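# Remove bike from floor rack and stand it on kickstand

## Task

Pull the bicycle free of the floor rack (the rack is loose and can slide) and leave it standing upright on its own kickstand. When finished the bike must not lean or have fallen, must touch no wall, furniture, loose item or the rack, and must stay up without help: the robot has to release it and back away.

## Robot and tools

ROBOT. An omnidirectional wheeled base carries a column about 1.75 m high. A carriage rides 1.0 m along it (lift_m) and holds two identical six-joint arms, each ending in a two-finger gripper. Arm bases sit roughly 0.57 m + lift_m off the floor; carriage parts extend about 0.15 m below them. A hand reaches about 0.78 m from its shoulder but only about 0.38 m below its arm base. A hand is roughly 0.16 m long and 0.1 m wide (0.14 m opened). Parked arm: joints 1-6 = 0, 0.05, 0.05, 1.45, 0, 0; with both parked the robot occupies about 0.95 m (width) by 0.7 m (length). Wheel motors are weak (2 N m), so light pushes already trigger contact_stop. Arms move at up to 1.8 rad/s (joints 1-3) and 2.7 rad/s (joints 4-6).

CAMERAS. carriage_camera is fixed to the carriage, facing forward and tilted about 20 degrees down. left_wrist_camera and right_wrist_camera look out beyond their fingertips. All images are 896x504; a calibration (pinhole+radial intrinsics K, D and a T_world_to_cam matrix taking base-frame points into the camera) is supplied, accurate only to small errors that grow for wrist cameras on long reach.

FRAMES. Base frame: origin on the floor beneath the base centre, x forward, y left, z up. left_hand and right_hand report, in this frame, the point halfway between each hand's finger pads, with quat_wxyz giving orientation: hand z runs along the fingers, the fingers open along hand y, and an upward-pointing hand with joints 1, 5, 6 at 0 reads (1, 0, 0, 0). Odometry is the base frame as it was at scene start; it counts wheel rotation only, so slipping looks like motion. Heading is positive leftward, -3.142 to 3.142.

TOOLS.
execute_actions(actions, cameras): actions is a list holding one action or nothing (empty = just report state and images). An action may contain base, joints, or both; their motions begin together. base takes exactly one relative move, measured from the base pose in the latest state report: translate_m (metres, -2 to 2, forward positive), strafe_m (metres, -2 to 2, left positive) or rotate_rad (radians, -6.3 to 6.3, counter-clockwise positive). joints is one dictionary keyed by joint name, each value an absolute target: lift_m 0 to 1 m; per arm (left_ and right_ prefixes) joint1_rad -2.617 to 3.054 (yaw about vertical, 0 forward, positive left), joint2_rad 0 to 3.141 (shoulder: 0 upper arm back and level, 1.57 vertical, 3.14 forward and level), joint3_rad 0 to 3.141 (elbow: 0 folded, 3.14 straight), joint4_rad -1.57 to 1.57 (wrist pitch, positive lifts fingertips), joint5_rad -1.57 to 1.57 (wrist yaw, positive swings fingertips right, opposite to joint 1), joint6_rad -2.094 to 2.094 (roll about the finger axis, positive clockwise seen from the forearm), gripper_m 0 to 0.093 m (pad gap). An action lasts at most 15 s. cameras: list of camera names or "all"; omitted/null gives all, [] gives none. An unknown key, name or out-of-range value rejects the whole call with no motion. Joints or base left out of an action may keep driving to earlier targets unreported. Once a result reports a stop, the remaining execute_actions, wait and finished_scene calls in that same reply are skipped.
wait(seconds): 0 to 10 s, commands nothing, returns state and images.
zoom_image(camera, region): enlarges part of a camera's most recent full image; region [x0, y0, x1, y1] pixels from the top-left, at most 504x504.
read_manual(section): licence texts only ("licences").
finished_scene(scene): ends the given scene irreversibly after the last command is held, and says whether the goal was met.

RESULTS. base_status/joint_status per motion: done (for the base: wheels turned the commanded amount, slips included), off_target (stopped short, may still push), contact_stop or time_out (target dropped, holds in place), "joint command not followed" with a cause (self-collision check blocked that arm's targets; joints then say not_followed and may be retried on later actions), limit_stop_at_motor_heat. on_its_own lists uncommanded behaviour; "held at" is a held target, not the actual position. motor_effort is percent of maximum (peak in brackets), noisy and biased; a falling lift effort while lowering means the hand rests on something; a high drive_wheels at rest means the base is pressing on something. Joint torques and per-arm Motor temperatures are also shown. ARM HIT means an arm struck the robot hard.

CAUTIONS. Hand readings drift from truth at long reach; a level hand drops 10-17 cm under 1 kg. Grippers squeeze about 45-60 N per pad and report off_target while holding. Arms have no contact stop: a blocked arm keeps pressing, then snaps to target when freed. Contact stops come late, and the base may roll about 0.3 m after an arm touch. After being stopped by an obstacle, reverse the move by about 0.2 m (or turn back), repeat if still pressed, then retry. Reversing under a table edge can topple the robot. Tipping risk rises with a high carriage, extended arms, loads, pulling and abrupt stops; about 1.5 kg per hand with both arms forward can tip it, and only images reveal a lean. Never let the arms collide or press hard on each other; if an arm is blocked, first move only that arm clear, then the other in a later action. Heat: warning at 75 °C, the arm halts 10 s at 90 °C, and at 100 °C it goes limp and falls; outstretched arms heat quickly. Avoid dropping, slamming or hard shoving, and remember the rack can slide when the bike is pulled.

Each tool is called after ">>>" as name([rows], argument=value, ...), one row to a line, values as JSON.

## Session

>>> execute_actions(actions=[])

Scene clock: 0.00 s.
Joint torques (N m, as the arm reports them, + toward a larger angle): no reading
Motor temperatures (°C, as the motors report them): left_arm=[27 27 24 27 28 23] | right_arm=[26 27 27 26 26 27]
base_odometry: x=+0.000 y=+0.000 heading=+0.000 (m, m, rad; odometry frame)
base_status: not commanded
joint_positions: lift_m=+0.297 left_joint1_rad=-0.004 left_joint2_rad=+0.031 left_joint3_rad=+0.035 left_joint4_rad=+1.418 left_joint5_rad=-0.019 left_joint6_rad=+0.029 left_gripper_m=+0.094 right_joint1_rad=+0.017 right_joint2_rad=+0.044 right_joint3_rad=+0.059 right_joint4_rad=+1.479 right_joint5_rad=-0.023 right_joint6_rad=+0.011 right_gripper_m=+0.095
joint_status: not commanded
motor_effort: lift_m=+33 drive_wheels=+2 (%)
left_hand: x=+0.3050 y=+0.3188 z=+1.3042 quat_wxyz=(+0.997, -0.008, +0.075, +0.013) (m; base frame)
right_hand: x=+0.2868 y=-0.3114 z=+1.3124 quat_wxyz=(+0.999, -0.012, +0.039, +0.014) (m; base frame)
pictures: carriage_camera, left_wrist_camera, right_wrist_camera
Images, in order (width x height): carriage_camera 896x504, left_wrist_camera 896x504, right_wrist_camera 896x504.

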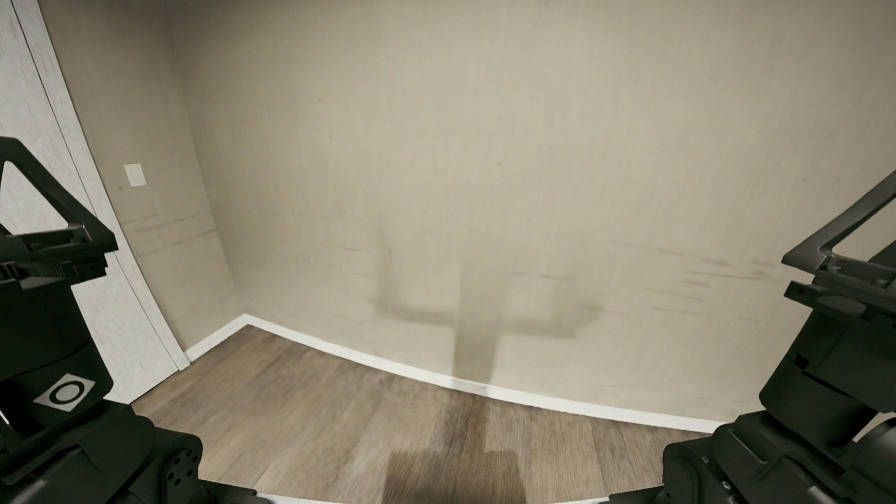

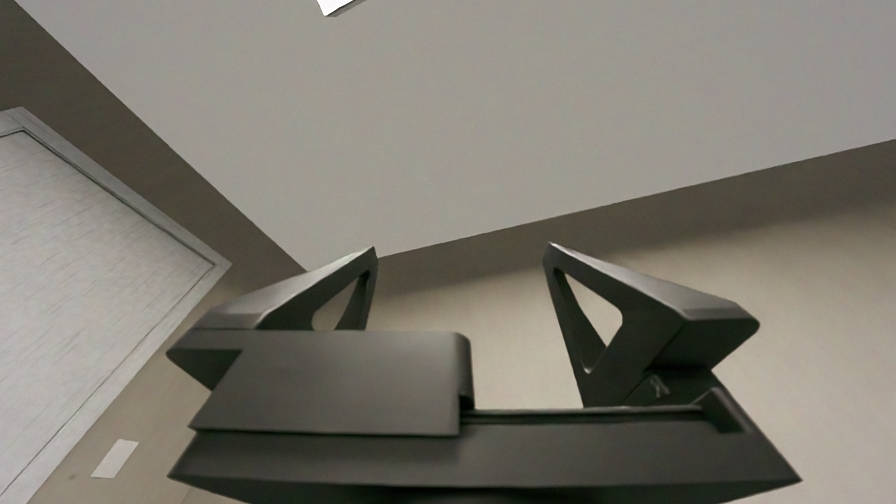

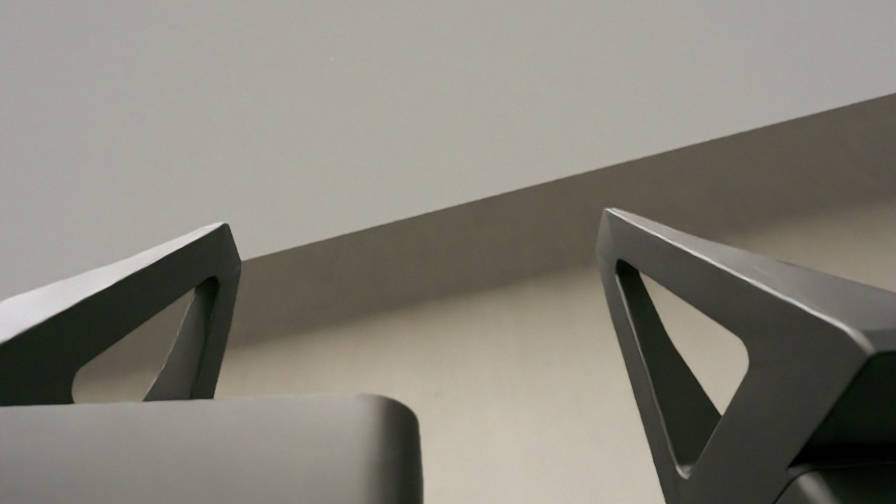

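>>> execute_actions([
  {"base":{"rotate_rad":-2.0}},
], cameras=["carriage_camera"])

>>> execute_actions([
  {"base":{"rotate_rad":-2.0}},
], cameras=["carriage_camera"])

Scene clock: 12.63 s.
Joint torques (N m, as the arm reports them, + toward a larger angle): left_arm=[ 0.39  3.78  7.41 -0.09  0.1  -0.09] | right_arm=[ 0.22  4.88  6.5  -0.23 -0.02  0.01]
Motor temperatures (°C, as the motors report them): left_arm=[27 27 26 27 28 23] | right_arm=[26 28 28 26 26 27]
base_odometry: x=+0.000 y=+0.000 heading=-1.999 (m, m, rad; odometry frame)
base_status: done
joint_positions: lift_m=+0.297 left_joint1_rad=-0.004 left_joint2_rad=+0.031 left_joint3_rad=+0.035 left_joint4_rad=+1.415 left_joint5_rad=-0.019 left_joint6_rad=+0.029 left_gripper_m=+0.094 right_joint1_rad=+0.017 right_joint2_rad=+0.044 right_joint3_rad=+0.059 right_joint4_rad=+1.478 right_joint5_rad=-0.023 right_joint6_rad=+0.011 right_gripper_m=+0.095
joint_status: not commanded
motor_effort: lift_m=+33(33) drive_wheels=+17(51) (%)
left_hand: x=+0.3056 y=+0.3188 z=+1.3041 quat_wxyz=(+0.997, -0.008, +0.076, +0.013) (m; base frame)
right_hand: x=+0.2870 y=-0.3114 z=+1.3124 quat_wxyz=(+0.999, -0.012, +0.039, +0.014) (m; base frame)
pictures: carriage_camera
Images, in order (width x height): carriage_camera 896x504.

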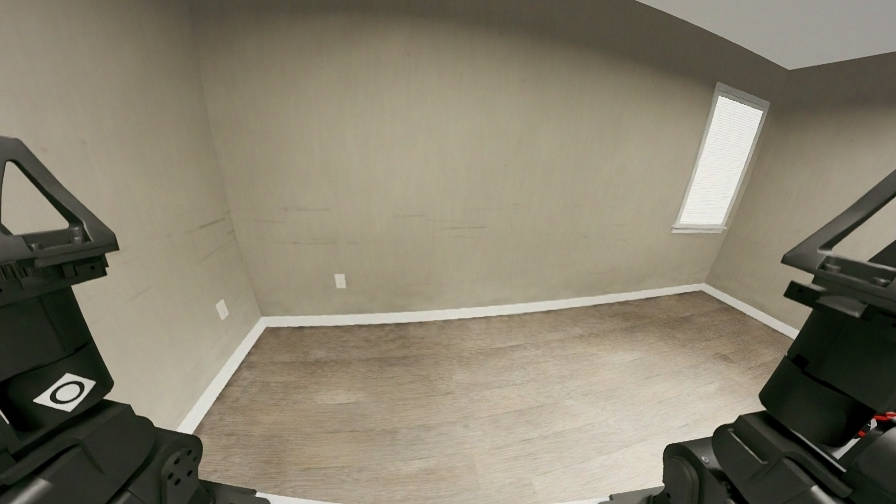

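Scene clock: 16.10 s.
Joint torques (N m, as the arm reports them, + toward a larger angle): left_arm=[ 0.4   3.8   7.46 -0.1   0.1  -0.09] | right_arm=[ 0.23  4.76  6.4  -0.24 -0.03  0.01]
Motor temperatures (°C, as the motors report them): left_arm=[27 27 26 27 28 23] | right_arm=[26 28 28 26 26 27]
base_odometry: x=+0.000 y=+0.000 heading=+2.286 (m, m, rad; odometry frame)
base_status: done
joint_positions: lift_m=+0.297 left_joint1_rad=-0.004 left_joint2_rad=+0.031 left_joint3_rad=+0.035 left_joint4_rad=+1.415 left_joint5_rad=-0.019 left_joint6_rad=+0.029 left_gripper_m=+0.094 right_joint1_rad=+0.017 right_joint2_rad=+0.044 right_joint3_rad=+0.059 right_joint4_rad=+1.477 right_joint5_rad=-0.023 right_joint6_rad=+0.011 right_gripper_m=+0.095
joint_status: not commanded
motor_effort: lift_m=+33(33) drive_wheels=+18(54) (%)
left_hand: x=+0.3058 y=+0.3188 z=+1.3041 quat_wxyz=(+0.997, -0.008, +0.076, +0.013) (m; base frame)
right_hand: x=+0.2871 y=-0.3114 z=+1.3124 quat_wxyz=(+0.999, -0.012, +0.039, +0.014) (m; base frame)
pictures: carriage_camera
Images, in order (width x height): carriage_camera 896x504.

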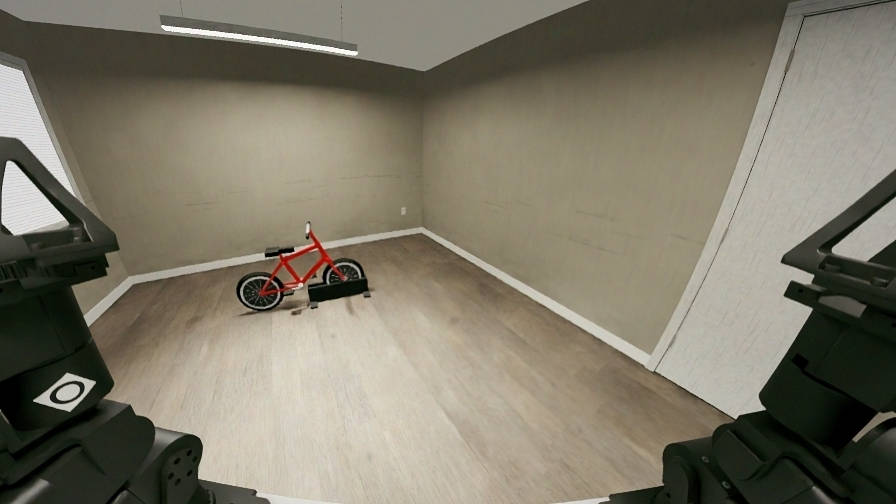

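>>> execute_actions([
  {"base":{"rotate_rad":0.58}},
], cameras=[])

>>> execute_actions([
  {"base":{"translate_m":1.3},"joints":{"lift_m":0.0}},
], cameras=["carriage_camera"])

Scene clock: 26.93 s.
Joint torques (N m, as the arm reports them, + toward a larger angle): left_arm=[ 0.39  3.76  7.38 -0.08  0.1  -0.09] | right_arm=[ 0.25  4.78  6.4  -0.23 -0.02  0.01]
Motor temperatures (°C, as the motors report them): left_arm=[27 28 27 27 28 23] | right_arm=[26 28 29 26 26 27]
base_odometry: x=+0.000 y=+0.000 heading=+2.864 (m, m, rad; odometry frame)
base_status: done
joint_positions: lift_m=+0.297 left_joint1_rad=-0.004 left_joint2_rad=+0.031 left_joint3_rad=+0.035 left_joint4_rad=+1.415 left_joint5_rad=-0.019 left_joint6_rad=+0.029 left_gripper_m=+0.094 right_joint1_rad=+0.017 right_joint2_rad=+0.044 right_joint3_rad=+0.059 right_joint4_rad=+1.477 right_joint5_rad=-0.023 right_joint6_rad=+0.011 right_gripper_m=+0.095
joint_status: not commanded
motor_effort: lift_m=+34(33) drive_wheels=+16(45) (%)
left_hand: x=+0.3057 y=+0.3188 z=+1.3041 quat_wxyz=(+0.997, -0.008, +0.076, +0.013) (m; base frame)
right_hand: x=+0.2871 y=-0.3114 z=+1.3124 quat_wxyz=(+0.999, -0.012, +0.039, +0.014) (m; base frame)
pictures: none
No camera images: the call's "cameras" was empty. Leave "cameras" out to get every camera's image.

Scene clock: 31.83 s.
Joint torques (N m, as the arm reports them, + toward a larger angle): left_arm=[ 0.39  3.82  7.4  -0.13  0.1  -0.09] | right_arm=[ 0.2   4.84  6.36 -0.26 -0.02  0.01]
Motor temperatures (°C, as the motors report them): left_arm=[27 28 27 27 28 23] | right_arm=[26 28 29 26 26 27]
base_odometry: x=-1.250 y=+0.355 heading=+2.865 (m, m, rad; odometry frame)
base_status: done
joint_positions: lift_m=+0.000 left_joint1_rad=-0.004 left_joint2_rad=+0.031 left_joint3_rad=+0.035 left_joint4_rad=+1.418 left_joint5_rad=-0.019 left_joint6_rad=+0.029 left_gripper_m=+0.094 right_joint1_rad=+0.017 right_joint2_rad=+0.044 right_joint3_rad=+0.059 right_joint4_rad=+1.480 right_joint5_rad=-0.023 right_joint6_rad=+0.011 right_gripper_m=+0.095
joint_status: all done
motor_effort: lift_m=+30(30) drive_wheels=-7(46) (%)
left_hand: x=+0.3050 y=+0.3188 z=+1.0074 quat_wxyz=(+0.997, -0.008, +0.075, +0.013) (m; base frame)
right_hand: x=+0.2866 y=-0.3114 z=+1.0156 quat_wxyz=(+0.999, -0.012, +0.038, +0.014) (m; base frame)
pictures: carriage_camera
camera_calibration (this result's frames):
carriage_camera: T_world_to_cam=[[-0.0183693, -0.9987, 0.0475582, -0.0497491], [-0.379111, -0.0370569, -0.924609, 0.998779], [0.925169, -0.0350143, -0.377937, 0.196745], [0, 0, 0, 1]] pos_world=[0.195712, -0.00578386, 1.0002]
Images, in order (width x height): carriage_camera 896x504.

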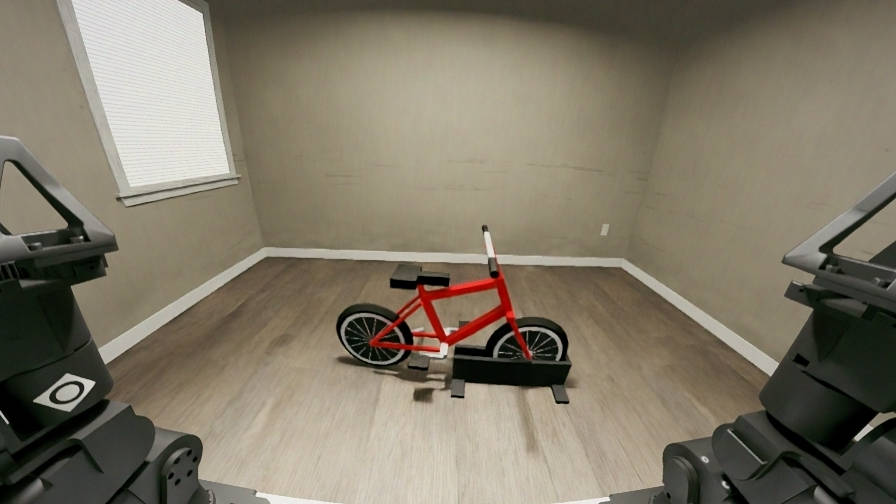

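>>> zoom_image(camera="carriage_camera", region=[300, 200, 620, 420])

Region (300, 200, 620, 420) of carriage_camera's 896x504 image, scaled by 1.575, with more detail than that image has; it fills the top 346 rows of this view, and the rest is white.

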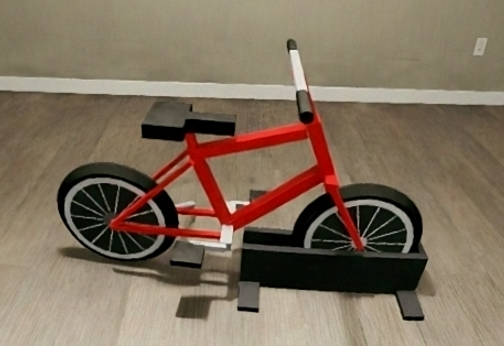

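>>> execute_actions([
  {"base":{"strafe_m":0.28},"joints":{"right_joint2_rad":2.0,"right_joint3_rad":1.7,"right_joint4_rad":-1.27,"right_joint6_rad":0}},
])

Scene clock: 63.40 s.
Joint torques (N m, as the arm reports them, + toward a larger angle): left_arm=[ 0.39  3.78  7.42 -0.12  0.1  -0.1 ] | right_arm=[  0.24 -10.84   8.64   0.53  -0.03  -0.03]
Motor temperatures (°C, as the motors report them): left_arm=[27 28 29 27 28 23] | right_arm=[26 29 31 26 26 27]
base_odometry: x=-1.327 y=+0.086 heading=+2.864 (m, m, rad; odometry frame)
base_status: done
joint_positions: lift_m=+0.000 left_joint1_rad=-0.004 left_joint2_rad=+0.031 left_joint3_rad=+0.035 left_joint4_rad=+1.418 left_joint5_rad=-0.019 left_joint6_rad=+0.029 left_gripper_m=+0.094 right_joint1_rad=+0.017 right_joint2_rad=+1.996 right_joint3_rad=+1.684 right_joint4_rad=-1.264 right_joint5_rad=-0.023 right_joint6_rad=+0.005 right_gripper_m=+0.095
joint_status: all done
motor_effort: lift_m=+29(30) drive_wheels=-7(47) (%)
left_hand: x=+0.3050 y=+0.3188 z=+1.0074 quat_wxyz=(+0.997, -0.008, +0.075, +0.013) (m; base frame)
right_hand: x=+0.6467 y=-0.3053 z=+0.6717 quat_wxyz=(-0.003, -0.006, +1.000, +0.012) (m; base frame)
pictures: carriage_camera, left_wrist_camera, right_wrist_camera
camera_calibration (this result's frames):
carriage_camera: T_world_to_cam=[[-0.0183693, -0.9987, 0.0475582, -0.0497491], [-0.379111, -0.0370569, -0.924609, 0.99878], [0.925169, -0.0350143, -0.377937, 0.196745], [0, 0, 0, 1]] pos_world=[0.195712, -0.00578386, 1.0002]
left_wrist_camera: T_world_to_cam=[[0.0352767, -0.998982, 0.0281222, 0.283379], [0.707368, 0.00508126, -0.706827, 0.503126], [0.705964, 0.0448273, 0.706827, -0.81323], [0, 0, 0, 1]] pos_world=[0.208219, 0.316989, 0.922467]
right_wrist_camera: T_world_to_cam=[[-0.00655665, -0.999511, 0.0305793, -0.328331], [-0.788746, 0.0239667, 0.614252, 0.107237], [-0.614684, -0.0200919, -0.788517, 1.04538], [0, 0, 0, 1]] pos_world=[0.725007, -0.309737, 0.768468]
Images, in order (width x height): carriage_camera 896x504, left_wrist_camera 896x504, right_wrist_camera 896x504.

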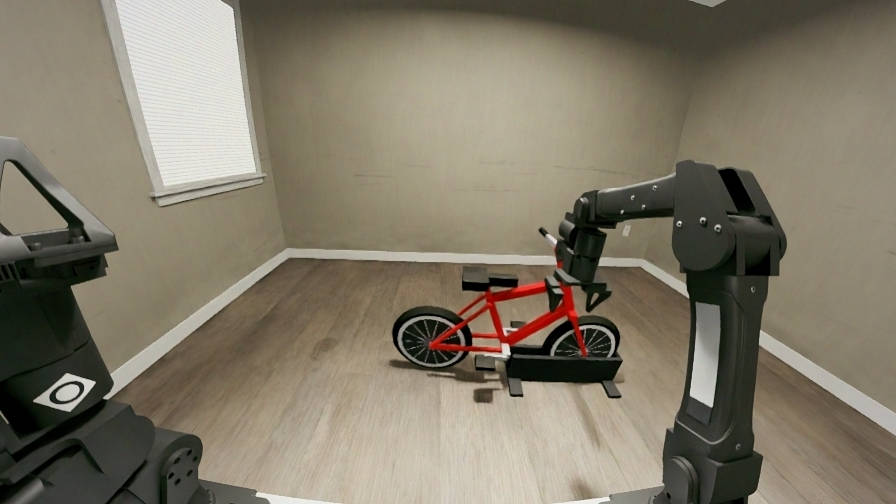

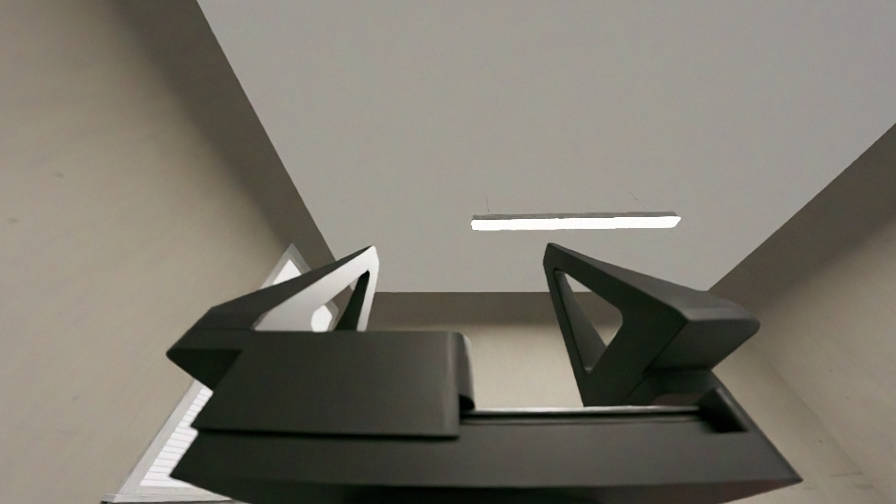

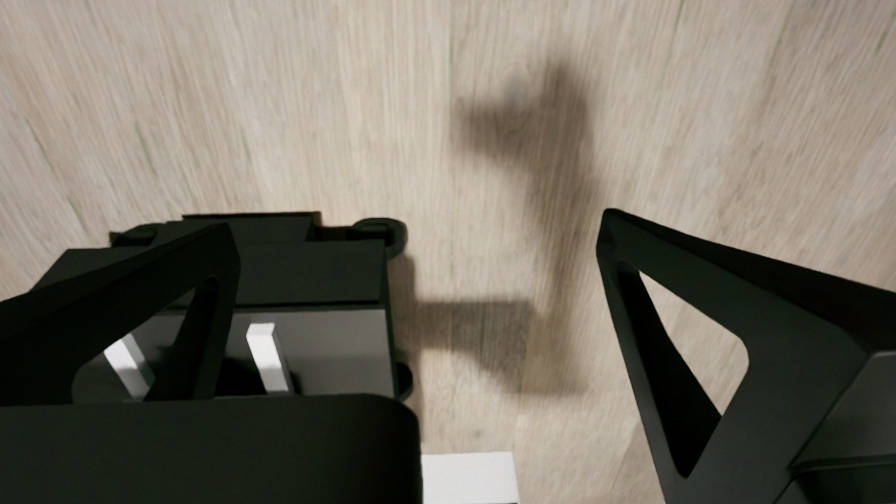

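>>> execute_actions([
  {"base":{"strafe_m":-0.15},"joints":{"lift_m":0.12}},
], cameras=[])

>>> execute_actions([
  {"base":{"translate_m":0.25}},
], cameras=["carriage_camera","right_wrist_camera"])

Scene clock: 78.13 s.
Joint torques (N m, as the arm reports them, + toward a larger angle): left_arm=[ 0.38  3.79  7.43 -0.11  0.1  -0.09] | right_arm=[  0.21 -10.93   7.77   0.57  -0.03  -0.04]
Motor temperatures (°C, as the motors report them): left_arm=[27 28 29 27 28 23] | right_arm=[26 33 32 26 26 27]
base_odometry: x=-1.286 y=+0.230 heading=+2.865 (m, m, rad; odometry frame)
base_status: done
joint_positions: lift_m=+0.120 left_joint1_rad=-0.004 left_joint2_rad=+0.031 left_joint3_rad=+0.035 left_joint4_rad=+1.417 left_joint5_rad=-0.019 left_joint6_rad=+0.029 left_gripper_m=+0.094 right_joint1_rad=+0.017 right_joint2_rad=+1.997 right_joint3_rad=+1.694 right_joint4_rad=-1.266 right_joint5_rad=-0.023 right_joint6_rad=+0.005 right_gripper_m=+0.095
joint_status: all done
motor_effort: lift_m=+35(43) drive_wheels=-4(52) (%)
left_hand: x=+0.3051 y=+0.3188 z=+1.1270 quat_wxyz=(+0.997, -0.008, +0.075, +0.013) (m; base frame)
right_hand: x=+0.6485 y=-0.3054 z=+0.7932 quat_wxyz=(+0.000, -0.006, +1.000, +0.012) (m; base frame)
pictures: none
No camera images: the call's "cameras" was empty. Leave "cameras" out to get every camera's image.

Scene clock: 80.43 s.
Joint torques (N m, as the arm reports them, + toward a larger angle): left_arm=[ 0.4   3.8   7.35 -0.11  0.1  -0.09] | right_arm=[  0.17 -11.07   7.77   0.57  -0.03  -0.03]
Motor temperatures (°C, as the motors report them): left_arm=[27 29 29 27 28 23] | right_arm=[26 34 32 26 26 27]
base_odometry: x=-1.527 y=+0.299 heading=+2.864 (m, m, rad; odometry frame)
base_status: done
joint_positions: lift_m=+0.120 left_joint1_rad=-0.004 left_joint2_rad=+0.031 left_joint3_rad=+0.035 left_joint4_rad=+1.417 left_joint5_rad=-0.019 left_joint6_rad=+0.029 left_gripper_m=+0.094 right_joint1_rad=+0.017 right_joint2_rad=+1.997 right_joint3_rad=+1.694 right_joint4_rad=-1.266 right_joint5_rad=-0.023 right_joint6_rad=+0.005 right_gripper_m=+0.095
joint_status: not commanded
motor_effort: lift_m=+35(35) drive_wheels=-4(45) (%)
left_hand: x=+0.3052 y=+0.3188 z=+1.1270 quat_wxyz=(+0.997, -0.008, +0.075, +0.013) (m; base frame)
right_hand: x=+0.6485 y=-0.3054 z=+0.7932 quat_wxyz=(+0.000, -0.006, +1.000, +0.012) (m; base frame)
pictures: carriage_camera, right_wrist_camera
camera_calibration (this result's frames):
carriage_camera: T_world_to_cam=[[-0.0183693, -0.9987, 0.0475582, -0.055438], [-0.379111, -0.0370569, -0.924609, 1.10938], [0.925169, -0.0350143, -0.377937, 0.241953], [0, 0, 0, 1]] pos_world=[0.195712, -0.00578386, 1.11982]
right_wrist_camera: T_world_to_cam=[[-0.00711251, -0.999511, 0.0304442, -0.331682], [-0.792238, 0.0242095, 0.609732, 0.039966], [-0.61017, -0.0197824, -0.792023, 1.14225], [0, 0, 0, 1]] pos_world=[0.726273, -0.309891, 0.89042]
Images, in order (width x height): carriage_camera 896x504, right_wrist_camera 896x504.

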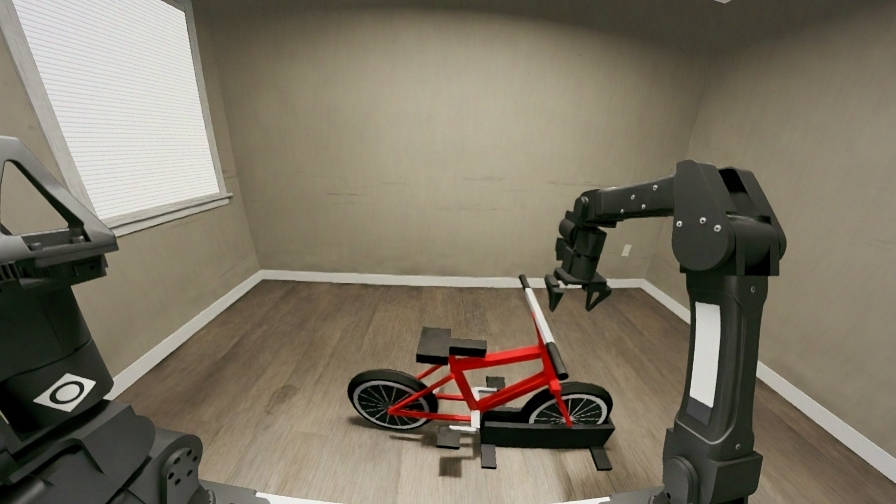

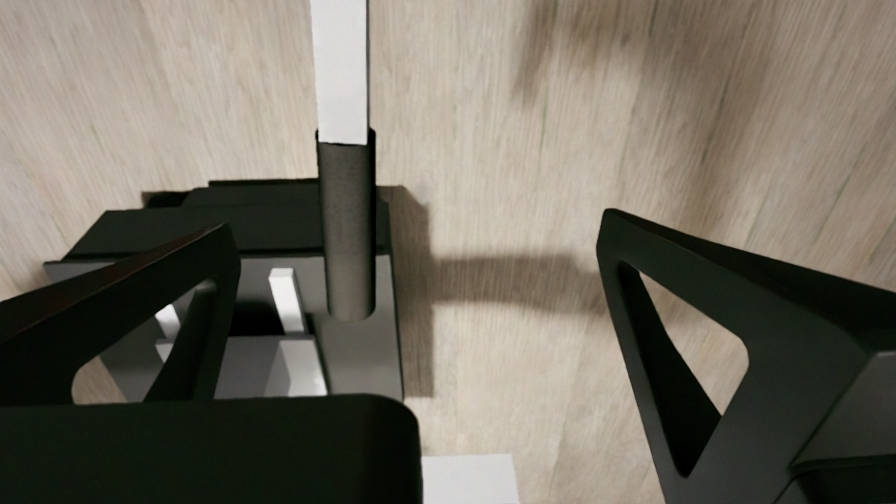

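>>> execute_actions([
  {"base":{"strafe_m":0.03},"joints":{"lift_m":0.04}},
], cameras=["carriage_camera","right_wrist_camera"])

Scene clock: 91.83 s.
Joint torques (N m, as the arm reports them, + toward a larger angle): left_arm=[ 0.42  3.79  7.41 -0.11  0.1  -0.09] | right_arm=[  0.23 -10.77   7.91   0.58  -0.03  -0.03]
Motor temperatures (°C, as the motors report them): left_arm=[27 29 29 27 28 23] | right_arm=[26 36 33 26 26 27]
base_odometry: x=-1.535 y=+0.270 heading=+2.864 (m, m, rad; odometry frame)
base_status: done
joint_positions: lift_m=+0.040 left_joint1_rad=-0.004 left_joint2_rad=+0.031 left_joint3_rad=+0.035 left_joint4_rad=+1.417 left_joint5_rad=-0.019 left_joint6_rad=+0.029 left_gripper_m=+0.094 right_joint1_rad=+0.017 right_joint2_rad=+1.996 right_joint3_rad=+1.694 right_joint4_rad=-1.267 right_joint5_rad=-0.023 right_joint6_rad=+0.005 right_gripper_m=+0.095
joint_status: all done
motor_effort: lift_m=+31(30) drive_wheels=+4(40) (%)
left_hand: x=+0.3051 y=+0.3188 z=+1.0473 quat_wxyz=(+0.997, -0.008, +0.075, +0.013) (m; base frame)
right_hand: x=+0.6485 y=-0.3054 z=+0.7141 quat_wxyz=(+0.001, -0.006, +1.000, +0.012) (m; base frame)
pictures: carriage_camera, right_wrist_camera
camera_calibration (this result's frames):
carriage_camera: T_world_to_cam=[[-0.0183693, -0.9987, 0.0475582, -0.0516503], [-0.379111, -0.0370569, -0.924609, 1.03574], [0.925169, -0.0350143, -0.377937, 0.211853], [0, 0, 0, 1]] pos_world=[0.195712, -0.00578386, 1.04018]
right_wrist_camera: T_world_to_cam=[[-0.00714733, -0.999512, 0.0304171, -0.329234], [-0.792935, 0.0241979, 0.608825, 0.0892385], [-0.609264, -0.0197673, -0.792721, 1.07949], [0, 0, 0, 1]] pos_world=[0.7261, -0.309894, 0.811417]
Images, in order (width x height): carriage_camera 896x504, right_wrist_camera 896x504.

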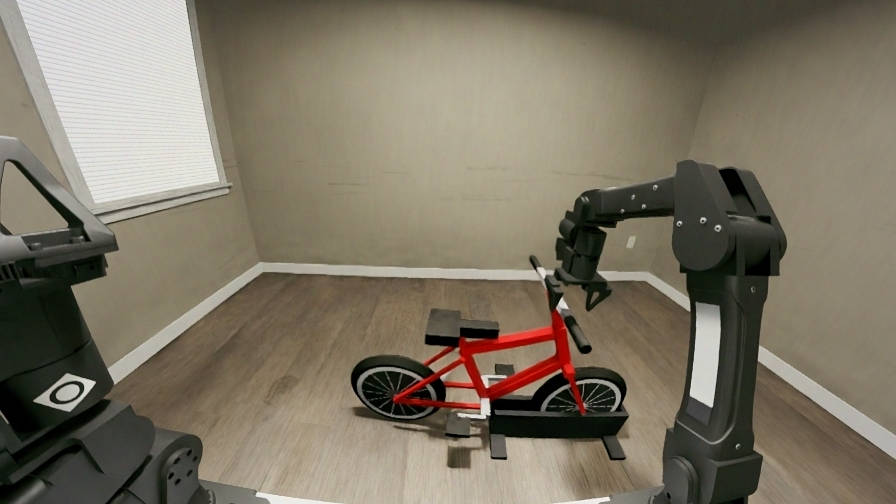

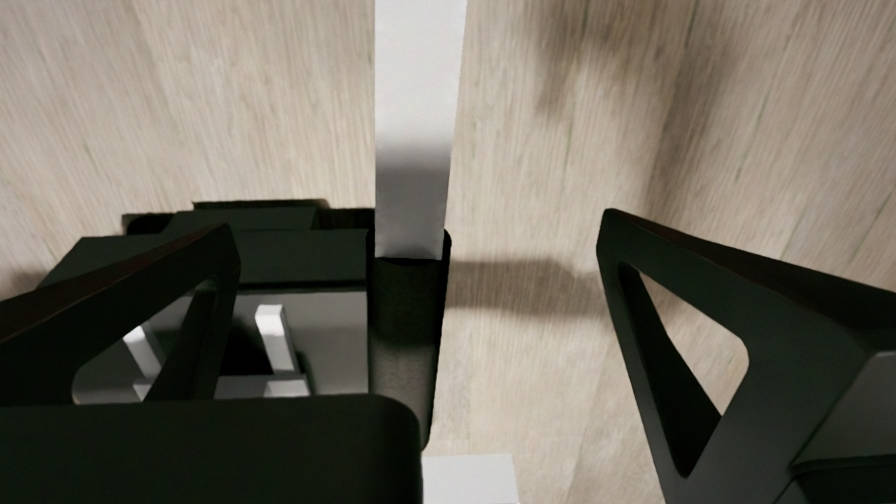

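>>> execute_actions([
  {"joints":{"lift_m":0.0,"right_joint3_rad":1.6,"right_joint4_rad":-1.17}},
], cameras=["carriage_camera","right_wrist_camera"])

Scene clock: 98.53 s.
Joint torques (N m, as the arm reports them, + toward a larger angle): left_arm=[ 0.39  3.8   7.38 -0.12  0.09 -0.09] | right_arm=[  0.22 -11.59   7.12   0.64  -0.02  -0.03]
Motor temperatures (°C, as the motors report them): left_arm=[27 29 29 27 28 23] | right_arm=[26 37 33 26 26 27]
base_odometry: x=-1.535 y=+0.270 heading=+2.864 (m, m, rad; odometry frame)
base_status: not commanded
joint_positions: lift_m=+0.000 left_joint1_rad=-0.004 left_joint2_rad=+0.031 left_joint3_rad=+0.035 left_joint4_rad=+1.418 left_joint5_rad=-0.019 left_joint6_rad=+0.029 left_gripper_m=+0.094 right_joint1_rad=+0.017 right_joint2_rad=+2.004 right_joint3_rad=+1.604 right_joint4_rad=-1.175 right_joint5_rad=-0.023 right_joint6_rad=+0.005 right_gripper_m=+0.095
joint_status: all done
motor_effort: lift_m=+31(31) drive_wheels=+5(4) (%)
left_hand: x=+0.3050 y=+0.3188 z=+1.0072 quat_wxyz=(+0.997, -0.008, +0.075, +0.013) (m; base frame)
right_hand: x=+0.6460 y=-0.3054 z=+0.6484 quat_wxyz=(-0.003, -0.006, +1.000, +0.012) (m; base frame)
pictures: carriage_camera, right_wrist_camera
camera_calibration (this result's frames):
carriage_camera: T_world_to_cam=[[-0.0183693, -0.9987, 0.0475582, -0.0497433], [-0.379111, -0.0370569, -0.924609, 0.998666], [0.925169, -0.0350143, -0.377937, 0.196698], [0, 0, 0, 1]] pos_world=[0.195712, -0.00578386, 1.00008]
right_wrist_camera: T_world_to_cam=[[-0.00692628, -0.999508, 0.0305883, -0.327548], [-0.788502, 0.0242714, 0.614553, 0.12067], [-0.614993, -0.0198624, -0.788283, 1.02668], [0, 0, 0, 1]] pos_world=[0.724278, -0.309924, 0.745172]
Images, in order (width x height): carriage_camera 896x504, right_wrist_camera 896x504.

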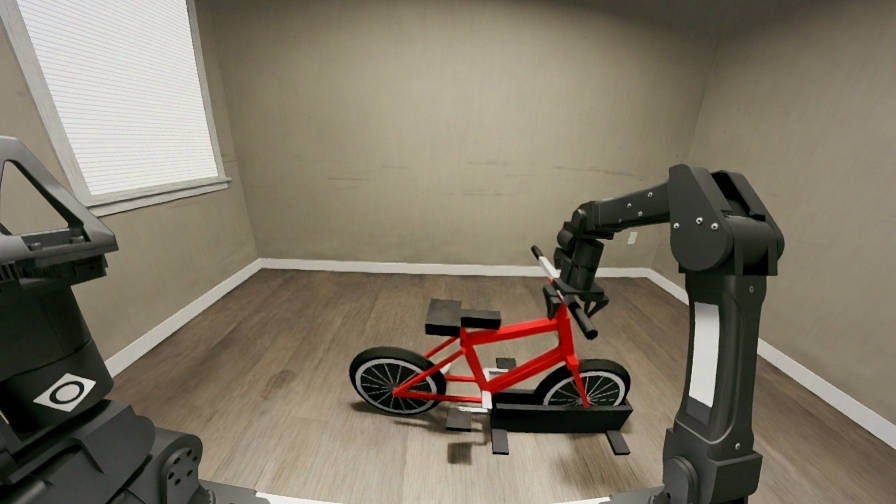

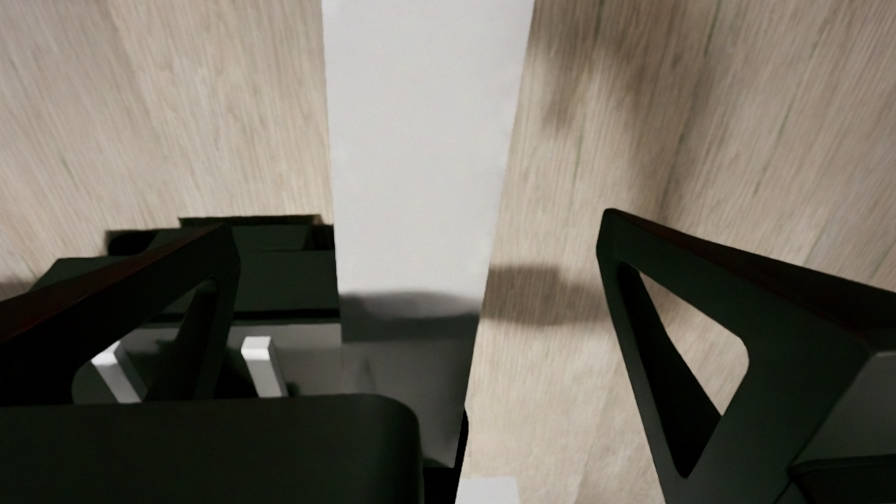

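Slightly lower, close, then strafe left.

>>> execute_actions([
  {"joints":{"right_joint3_rad":1.54,"right_joint4_rad":-1.11}},
], cameras=[])

>>> execute_actions([
  {"joints":{"right_gripper_m":0.0}},
], cameras=[])

>>> execute_actions([
  {"base":{"strafe_m":0.5},"joints":{"right_gripper_m":0.0}},
], cameras=["carriage_camera","right_wrist_camera"])

Scene clock: 107.07 s.
Joint torques (N m, as the arm reports them, + toward a larger angle): left_arm=[ 0.38  3.78  7.38 -0.12  0.1  -0.09] | right_arm=[  0.21 -11.43   6.06   0.68  -0.04  -0.03]
Motor temperatures (°C, as the motors report them): left_arm=[27 29 30 27 28 23] | right_arm=[26 38 33 27 26 27]
base_odometry: x=-1.535 y=+0.270 heading=+2.864 (m, m, rad; odometry frame)
base_status: not commanded
joint_positions: lift_m=+0.000 left_joint1_rad=-0.004 left_joint2_rad=+0.031 left_joint3_rad=+0.035 left_joint4_rad=+1.418 left_joint5_rad=-0.019 left_joint6_rad=+0.029 left_gripper_m=+0.094 right_joint1_rad=+0.017 right_joint2_rad=+2.004 right_joint3_rad=+1.553 right_joint4_rad=-1.116 right_joint5_rad=-0.023 right_joint6_rad=+0.005 right_gripper_m=+0.095
joint_status: all done
motor_effort: lift_m=+31(30) drive_wheels=+5(5) (%)
left_hand: x=+0.3050 y=+0.3188 z=+1.0072 quat_wxyz=(+0.997, -0.008, +0.075, +0.013) (m; base frame)
right_hand: x=+0.6458 y=-0.3054 z=+0.6359 quat_wxyz=(+0.002, -0.006, +1.000, +0.012) (m; base frame)
pictures: none
No camera images: the call's "cameras" was empty. Leave "cameras" out to get every camera's image.

Scene clock: 107.80 s.
Joint torques (N m, as the arm reports them, + toward a larger angle): left_arm=[ 0.42  3.77  7.42 -0.13  0.1  -0.09] | right_arm=[ -0.03 -11.43   6.01   0.71   0.08  -0.42]
Motor temperatures (°C, as the motors report them): left_arm=[27 29 30 27 28 23] | right_arm=[26 38 33 27 26 27]
base_odometry: x=-1.535 y=+0.270 heading=+2.864 (m, m, rad; odometry frame)
base_status: not commanded
joint_positions: lift_m=+0.000 left_joint1_rad=-0.004 left_joint2_rad=+0.031 left_joint3_rad=+0.035 left_joint4_rad=+1.418 left_joint5_rad=-0.019 left_joint6_rad=+0.029 left_gripper_m=+0.094 right_joint1_rad=+0.020 right_joint2_rad=+2.004 right_joint3_rad=+1.553 right_joint4_rad=-1.117 right_joint5_rad=-0.036 right_joint6_rad=+0.046 right_gripper_m=+0.019
joint_status: right_gripper_m off_target (ended at +0.019, target +0.000)
motor_effort: lift_m=+31(31) drive_wheels=+5(6) (%)
left_hand: x=+0.3050 y=+0.3189 z=+1.0072 quat_wxyz=(+0.997, -0.008, +0.075, +0.013) (m; base frame)
right_hand: x=+0.6453 y=-0.3022 z=+0.6359 quat_wxyz=(+0.000, +0.013, +1.000, +0.018) (m; base frame)
pictures: none
No camera images: the call's "cameras" was empty. Leave "cameras" out to get every camera's image.

Scene clock: 111.10 s.
Joint torques (N m, as the arm reports them, + toward a larger angle): left_arm=[ 0.4   3.79  7.41 -0.12  0.1  -0.08] | right_arm=[ -0.69 -11.9    6.6    0.38   0.01   0.06]
Motor temperatures (°C, as the motors report them): left_arm=[27 29 30 27 28 23] | right_arm=[26 39 33 27 26 27]
base_odometry: x=-1.673 y=-0.211 heading=+2.864 (m, m, rad; odometry frame)
base_status: done
joint_positions: lift_m=+0.000 left_joint1_rad=-0.004 left_joint2_rad=+0.031 left_joint3_rad=+0.035 left_joint4_rad=+1.418 left_joint5_rad=-0.019 left_joint6_rad=+0.029 left_gripper_m=+0.094 right_joint1_rad=+0.026 right_joint2_rad=+2.009 right_joint3_rad=+1.547 right_joint4_rad=-1.080 right_joint5_rad=-0.028 right_joint6_rad=-0.006 right_gripper_m=+0.019
joint_status: right_gripper_m off_target (ended at +0.019, target +0.000)
motor_effort: lift_m=+30(31) drive_wheels=-7(48) (%)
left_hand: x=+0.3050 y=+0.3189 z=+1.0072 quat_wxyz=(+0.997, -0.008, +0.075, +0.013) (m; base frame)
right_hand: x=+0.6524 y=-0.3009 z=+0.6328 quat_wxyz=(+0.014, -0.016, +1.000, +0.014) (m; base frame)
pictures: carriage_camera, right_wrist_camera
camera_calibration (this result's frames):
carriage_camera: T_world_to_cam=[[-0.0183693, -0.9987, 0.0475582, -0.0497433], [-0.379111, -0.0370569, -0.924609, 0.998666], [0.925169, -0.0350143, -0.377937, 0.196698], [0, 0, 0, 1]] pos_world=[0.195712, -0.00578386, 1.00008]
right_wrist_camera: T_world_to_cam=[[0.0119963, -0.999603, 0.0254886, -0.331607], [-0.809299, 0.00526481, 0.587373, 0.160305], [-0.587274, -0.0276742, -0.808915, 1.01102], [0, 0, 0, 1]] pos_world=[0.72746, -0.30434, 0.732125]
Images, in order (width x height): carriage_camera 896x504, right_wrist_camera 896x504.

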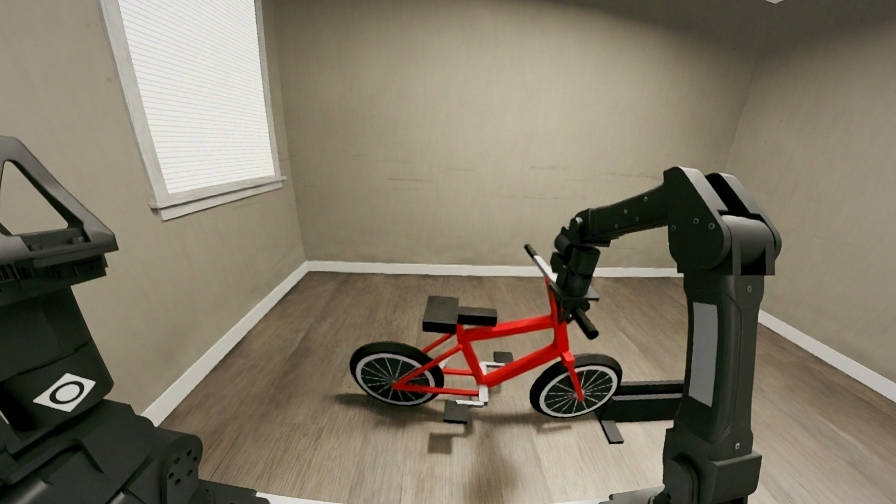

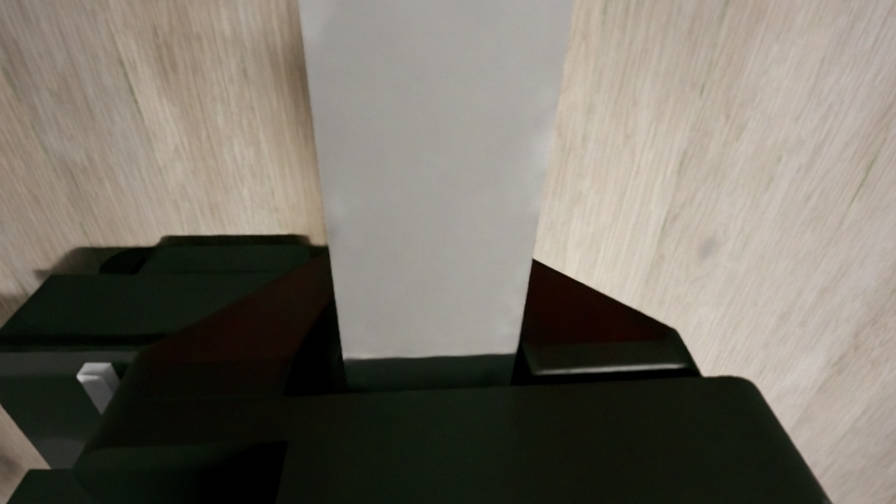

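Works. A bit more, then inspect the kickstand.

>>> execute_actions([
  {"base":{"strafe_m":0.2},"joints":{"right_gripper_m":0.0}},
], cameras=["carriage_camera"])

>>> zoom_image(camera="carriage_camera", region=[340, 300, 640, 460])

Scene clock: 118.80 s.
Joint torques (N m, as the arm reports them, + toward a larger angle): left_arm=[ 0.38  3.81  7.4  -0.12  0.11 -0.09] | right_arm=[ -0.76 -11.99   6.96   0.4    0.06   0.26]
Motor temperatures (°C, as the motors report them): left_arm=[27 29 30 27 28 23] | right_arm=[26 40 33 26 26 27]
base_odometry: x=-1.728 y=-0.404 heading=+2.864 (m, m, rad; odometry frame)
base_status: done
joint_positions: lift_m=+0.000 left_joint1_rad=-0.004 left_joint2_rad=+0.031 left_joint3_rad=+0.035 left_joint4_rad=+1.418 left_joint5_rad=-0.019 left_joint6_rad=+0.029 left_gripper_m=+0.094 right_joint1_rad=+0.030 right_joint2_rad=+2.012 right_joint3_rad=+1.542 right_joint4_rad=-1.093 right_joint5_rad=-0.032 right_joint6_rad=-0.028 right_gripper_m=+0.019
joint_status: right_gripper_m off_target (ended at +0.019, target +0.000)
motor_effort: lift_m=+31(30) drive_wheels=-6(47) (%)
left_hand: x=+0.3050 y=+0.3189 z=+1.0072 quat_wxyz=(+0.997, -0.008, +0.075, +0.013) (m; base frame)
right_hand: x=+0.6476 y=-0.2988 z=+0.6308 quat_wxyz=(+0.004, -0.029, +0.999, +0.016) (m; base frame)
pictures: carriage_camera
camera_calibration (this result's frames):
carriage_camera: T_world_to_cam=[[-0.0183693, -0.9987, 0.0475582, -0.0497433], [-0.379111, -0.0370569, -0.924609, 0.998666], [0.925169, -0.0350143, -0.377937, 0.196698], [0, 0, 0, 1]] pos_world=[0.195712, -0.00578386, 1.00008]
Images, in order (width x height): carriage_camera 896x504.

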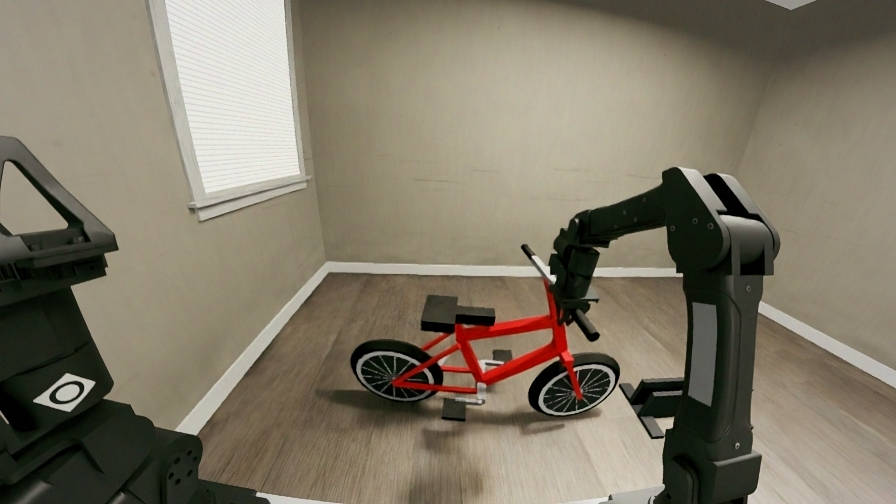

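Region (340, 300, 640, 460) of carriage_camera's 896x504 image, scaled by 1.680, with more detail than that image has; it fills the top 269 rows of this view, and the rest is white.

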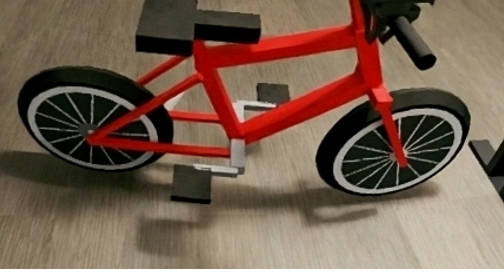

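>>> execute_actions([
  {"base":{"translate_m":0.1},"joints":{"right_joint2_rad":1.64,"right_joint3_rad":1.16,"right_joint4_rad":-1.09,"right_gripper_m":0.0}},
], cameras=[])

>>> execute_actions([
  {"base":{"translate_m":0.1},"joints":{"right_joint2_rad":1.25,"right_joint3_rad":0.76,"right_joint4_rad":-1.07,"right_gripper_m":0.0}},
], cameras=["carriage_camera"])

Scene clock: 136.80 s.
Joint torques (N m, as the arm reports them, + toward a larger angle): left_arm=[ 0.39  3.8   7.4  -0.12  0.11 -0.09] | right_arm=[ -0.5  -11.25   9.72  -0.06   0.06   0.45]
Motor temperatures (°C, as the motors report them): left_arm=[27 29 30 27 28 23] | right_arm=[26 42 33 26 26 27]
base_odometry: x=-1.824 y=-0.376 heading=+2.865 (m, m, rad; odometry frame)
base_status: done
joint_positions: lift_m=+0.000 left_joint1_rad=-0.004 left_joint2_rad=+0.031 left_joint3_rad=+0.035 left_joint4_rad=+1.418 left_joint5_rad=-0.019 left_joint6_rad=+0.029 left_gripper_m=+0.094 right_joint1_rad=+0.024 right_joint2_rad=+1.684 right_joint3_rad=+1.128 right_joint4_rad=-1.029 right_joint5_rad=-0.030 right_joint6_rad=-0.050 right_gripper_m=+0.019
joint_status: right_joint4_rad off_target (ended at -1.029, target -1.090); right_gripper_m off_target (ended at +0.019, target +0.000); the others done
motor_effort: lift_m=+31(32) drive_wheels=-12(44) (%)
left_hand: x=+0.3050 y=+0.3189 z=+1.0072 quat_wxyz=(+0.997, -0.008, +0.075, +0.013) (m; base frame)
right_hand: x=+0.5534 y=-0.3036 z=+0.6333 quat_wxyz=(-0.007, -0.037, +0.999, +0.015) (m; base frame)
pictures: none
No camera images: the call's "cameras" was empty. Leave "cameras" out to get every camera's image.

Scene clock: 138.33 s.
Joint torques (N m, as the arm reports them, + toward a larger angle): left_arm=[ 0.38  3.8   7.39 -0.12  0.1  -0.09] | right_arm=[-0.52 -5.01  8.73  0.46 -0.05  0.35]
Motor temperatures (°C, as the motors report them): left_arm=[27 29 30 27 28 23] | right_arm=[26 42 34 26 26 27]
base_odometry: x=-1.920 y=-0.349 heading=+2.865 (m, m, rad; odometry frame)
base_status: done
joint_positions: lift_m=+0.000 left_joint1_rad=-0.004 left_joint2_rad=+0.031 left_joint3_rad=+0.035 left_joint4_rad=+1.418 left_joint5_rad=-0.019 left_joint6_rad=+0.029 left_gripper_m=+0.094 right_joint1_rad=+0.024 right_joint2_rad=+1.270 right_joint3_rad=+0.741 right_joint4_rad=-1.058 right_joint5_rad=-0.022 right_joint6_rad=-0.038 right_gripper_m=+0.019
joint_status: right_gripper_m off_target (ended at +0.019, target +0.000); the others done
motor_effort: lift_m=+32(31) drive_wheels=-10(49) (%)
left_hand: x=+0.3049 y=+0.3189 z=+1.0072 quat_wxyz=(+0.997, -0.008, +0.075, +0.013) (m; base frame)
right_hand: x=+0.4472 y=-0.3076 z=+0.6296 quat_wxyz=(-0.008, -0.031, +0.999, +0.011) (m; base frame)
pictures: carriage_camera
camera_calibration (this result's frames):
carriage_camera: T_world_to_cam=[[-0.0183693, -0.9987, 0.0475582, -0.0497415], [-0.379111, -0.0370569, -0.924609, 0.998631], [0.925169, -0.0350143, -0.377937, 0.196684], [0, 0, 0, 1]] pos_world=[0.195712, -0.00578386, 1.00004]
Images, in order (width x height): carriage_camera 896x504.

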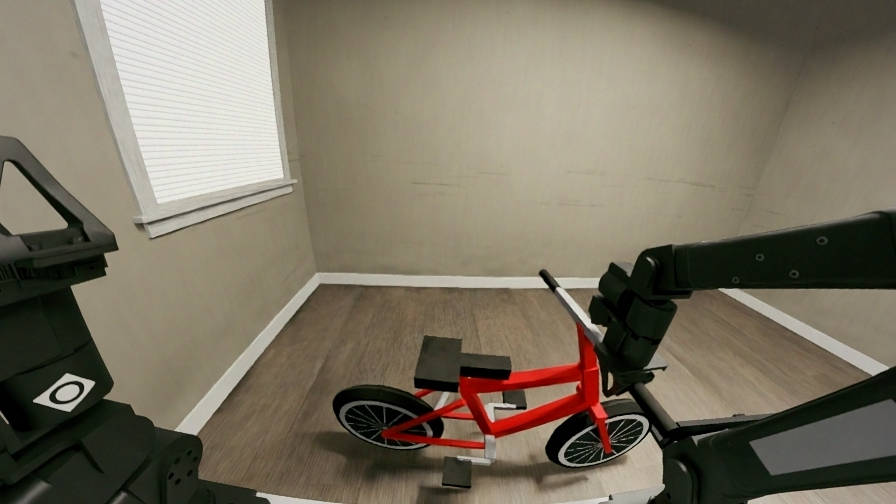

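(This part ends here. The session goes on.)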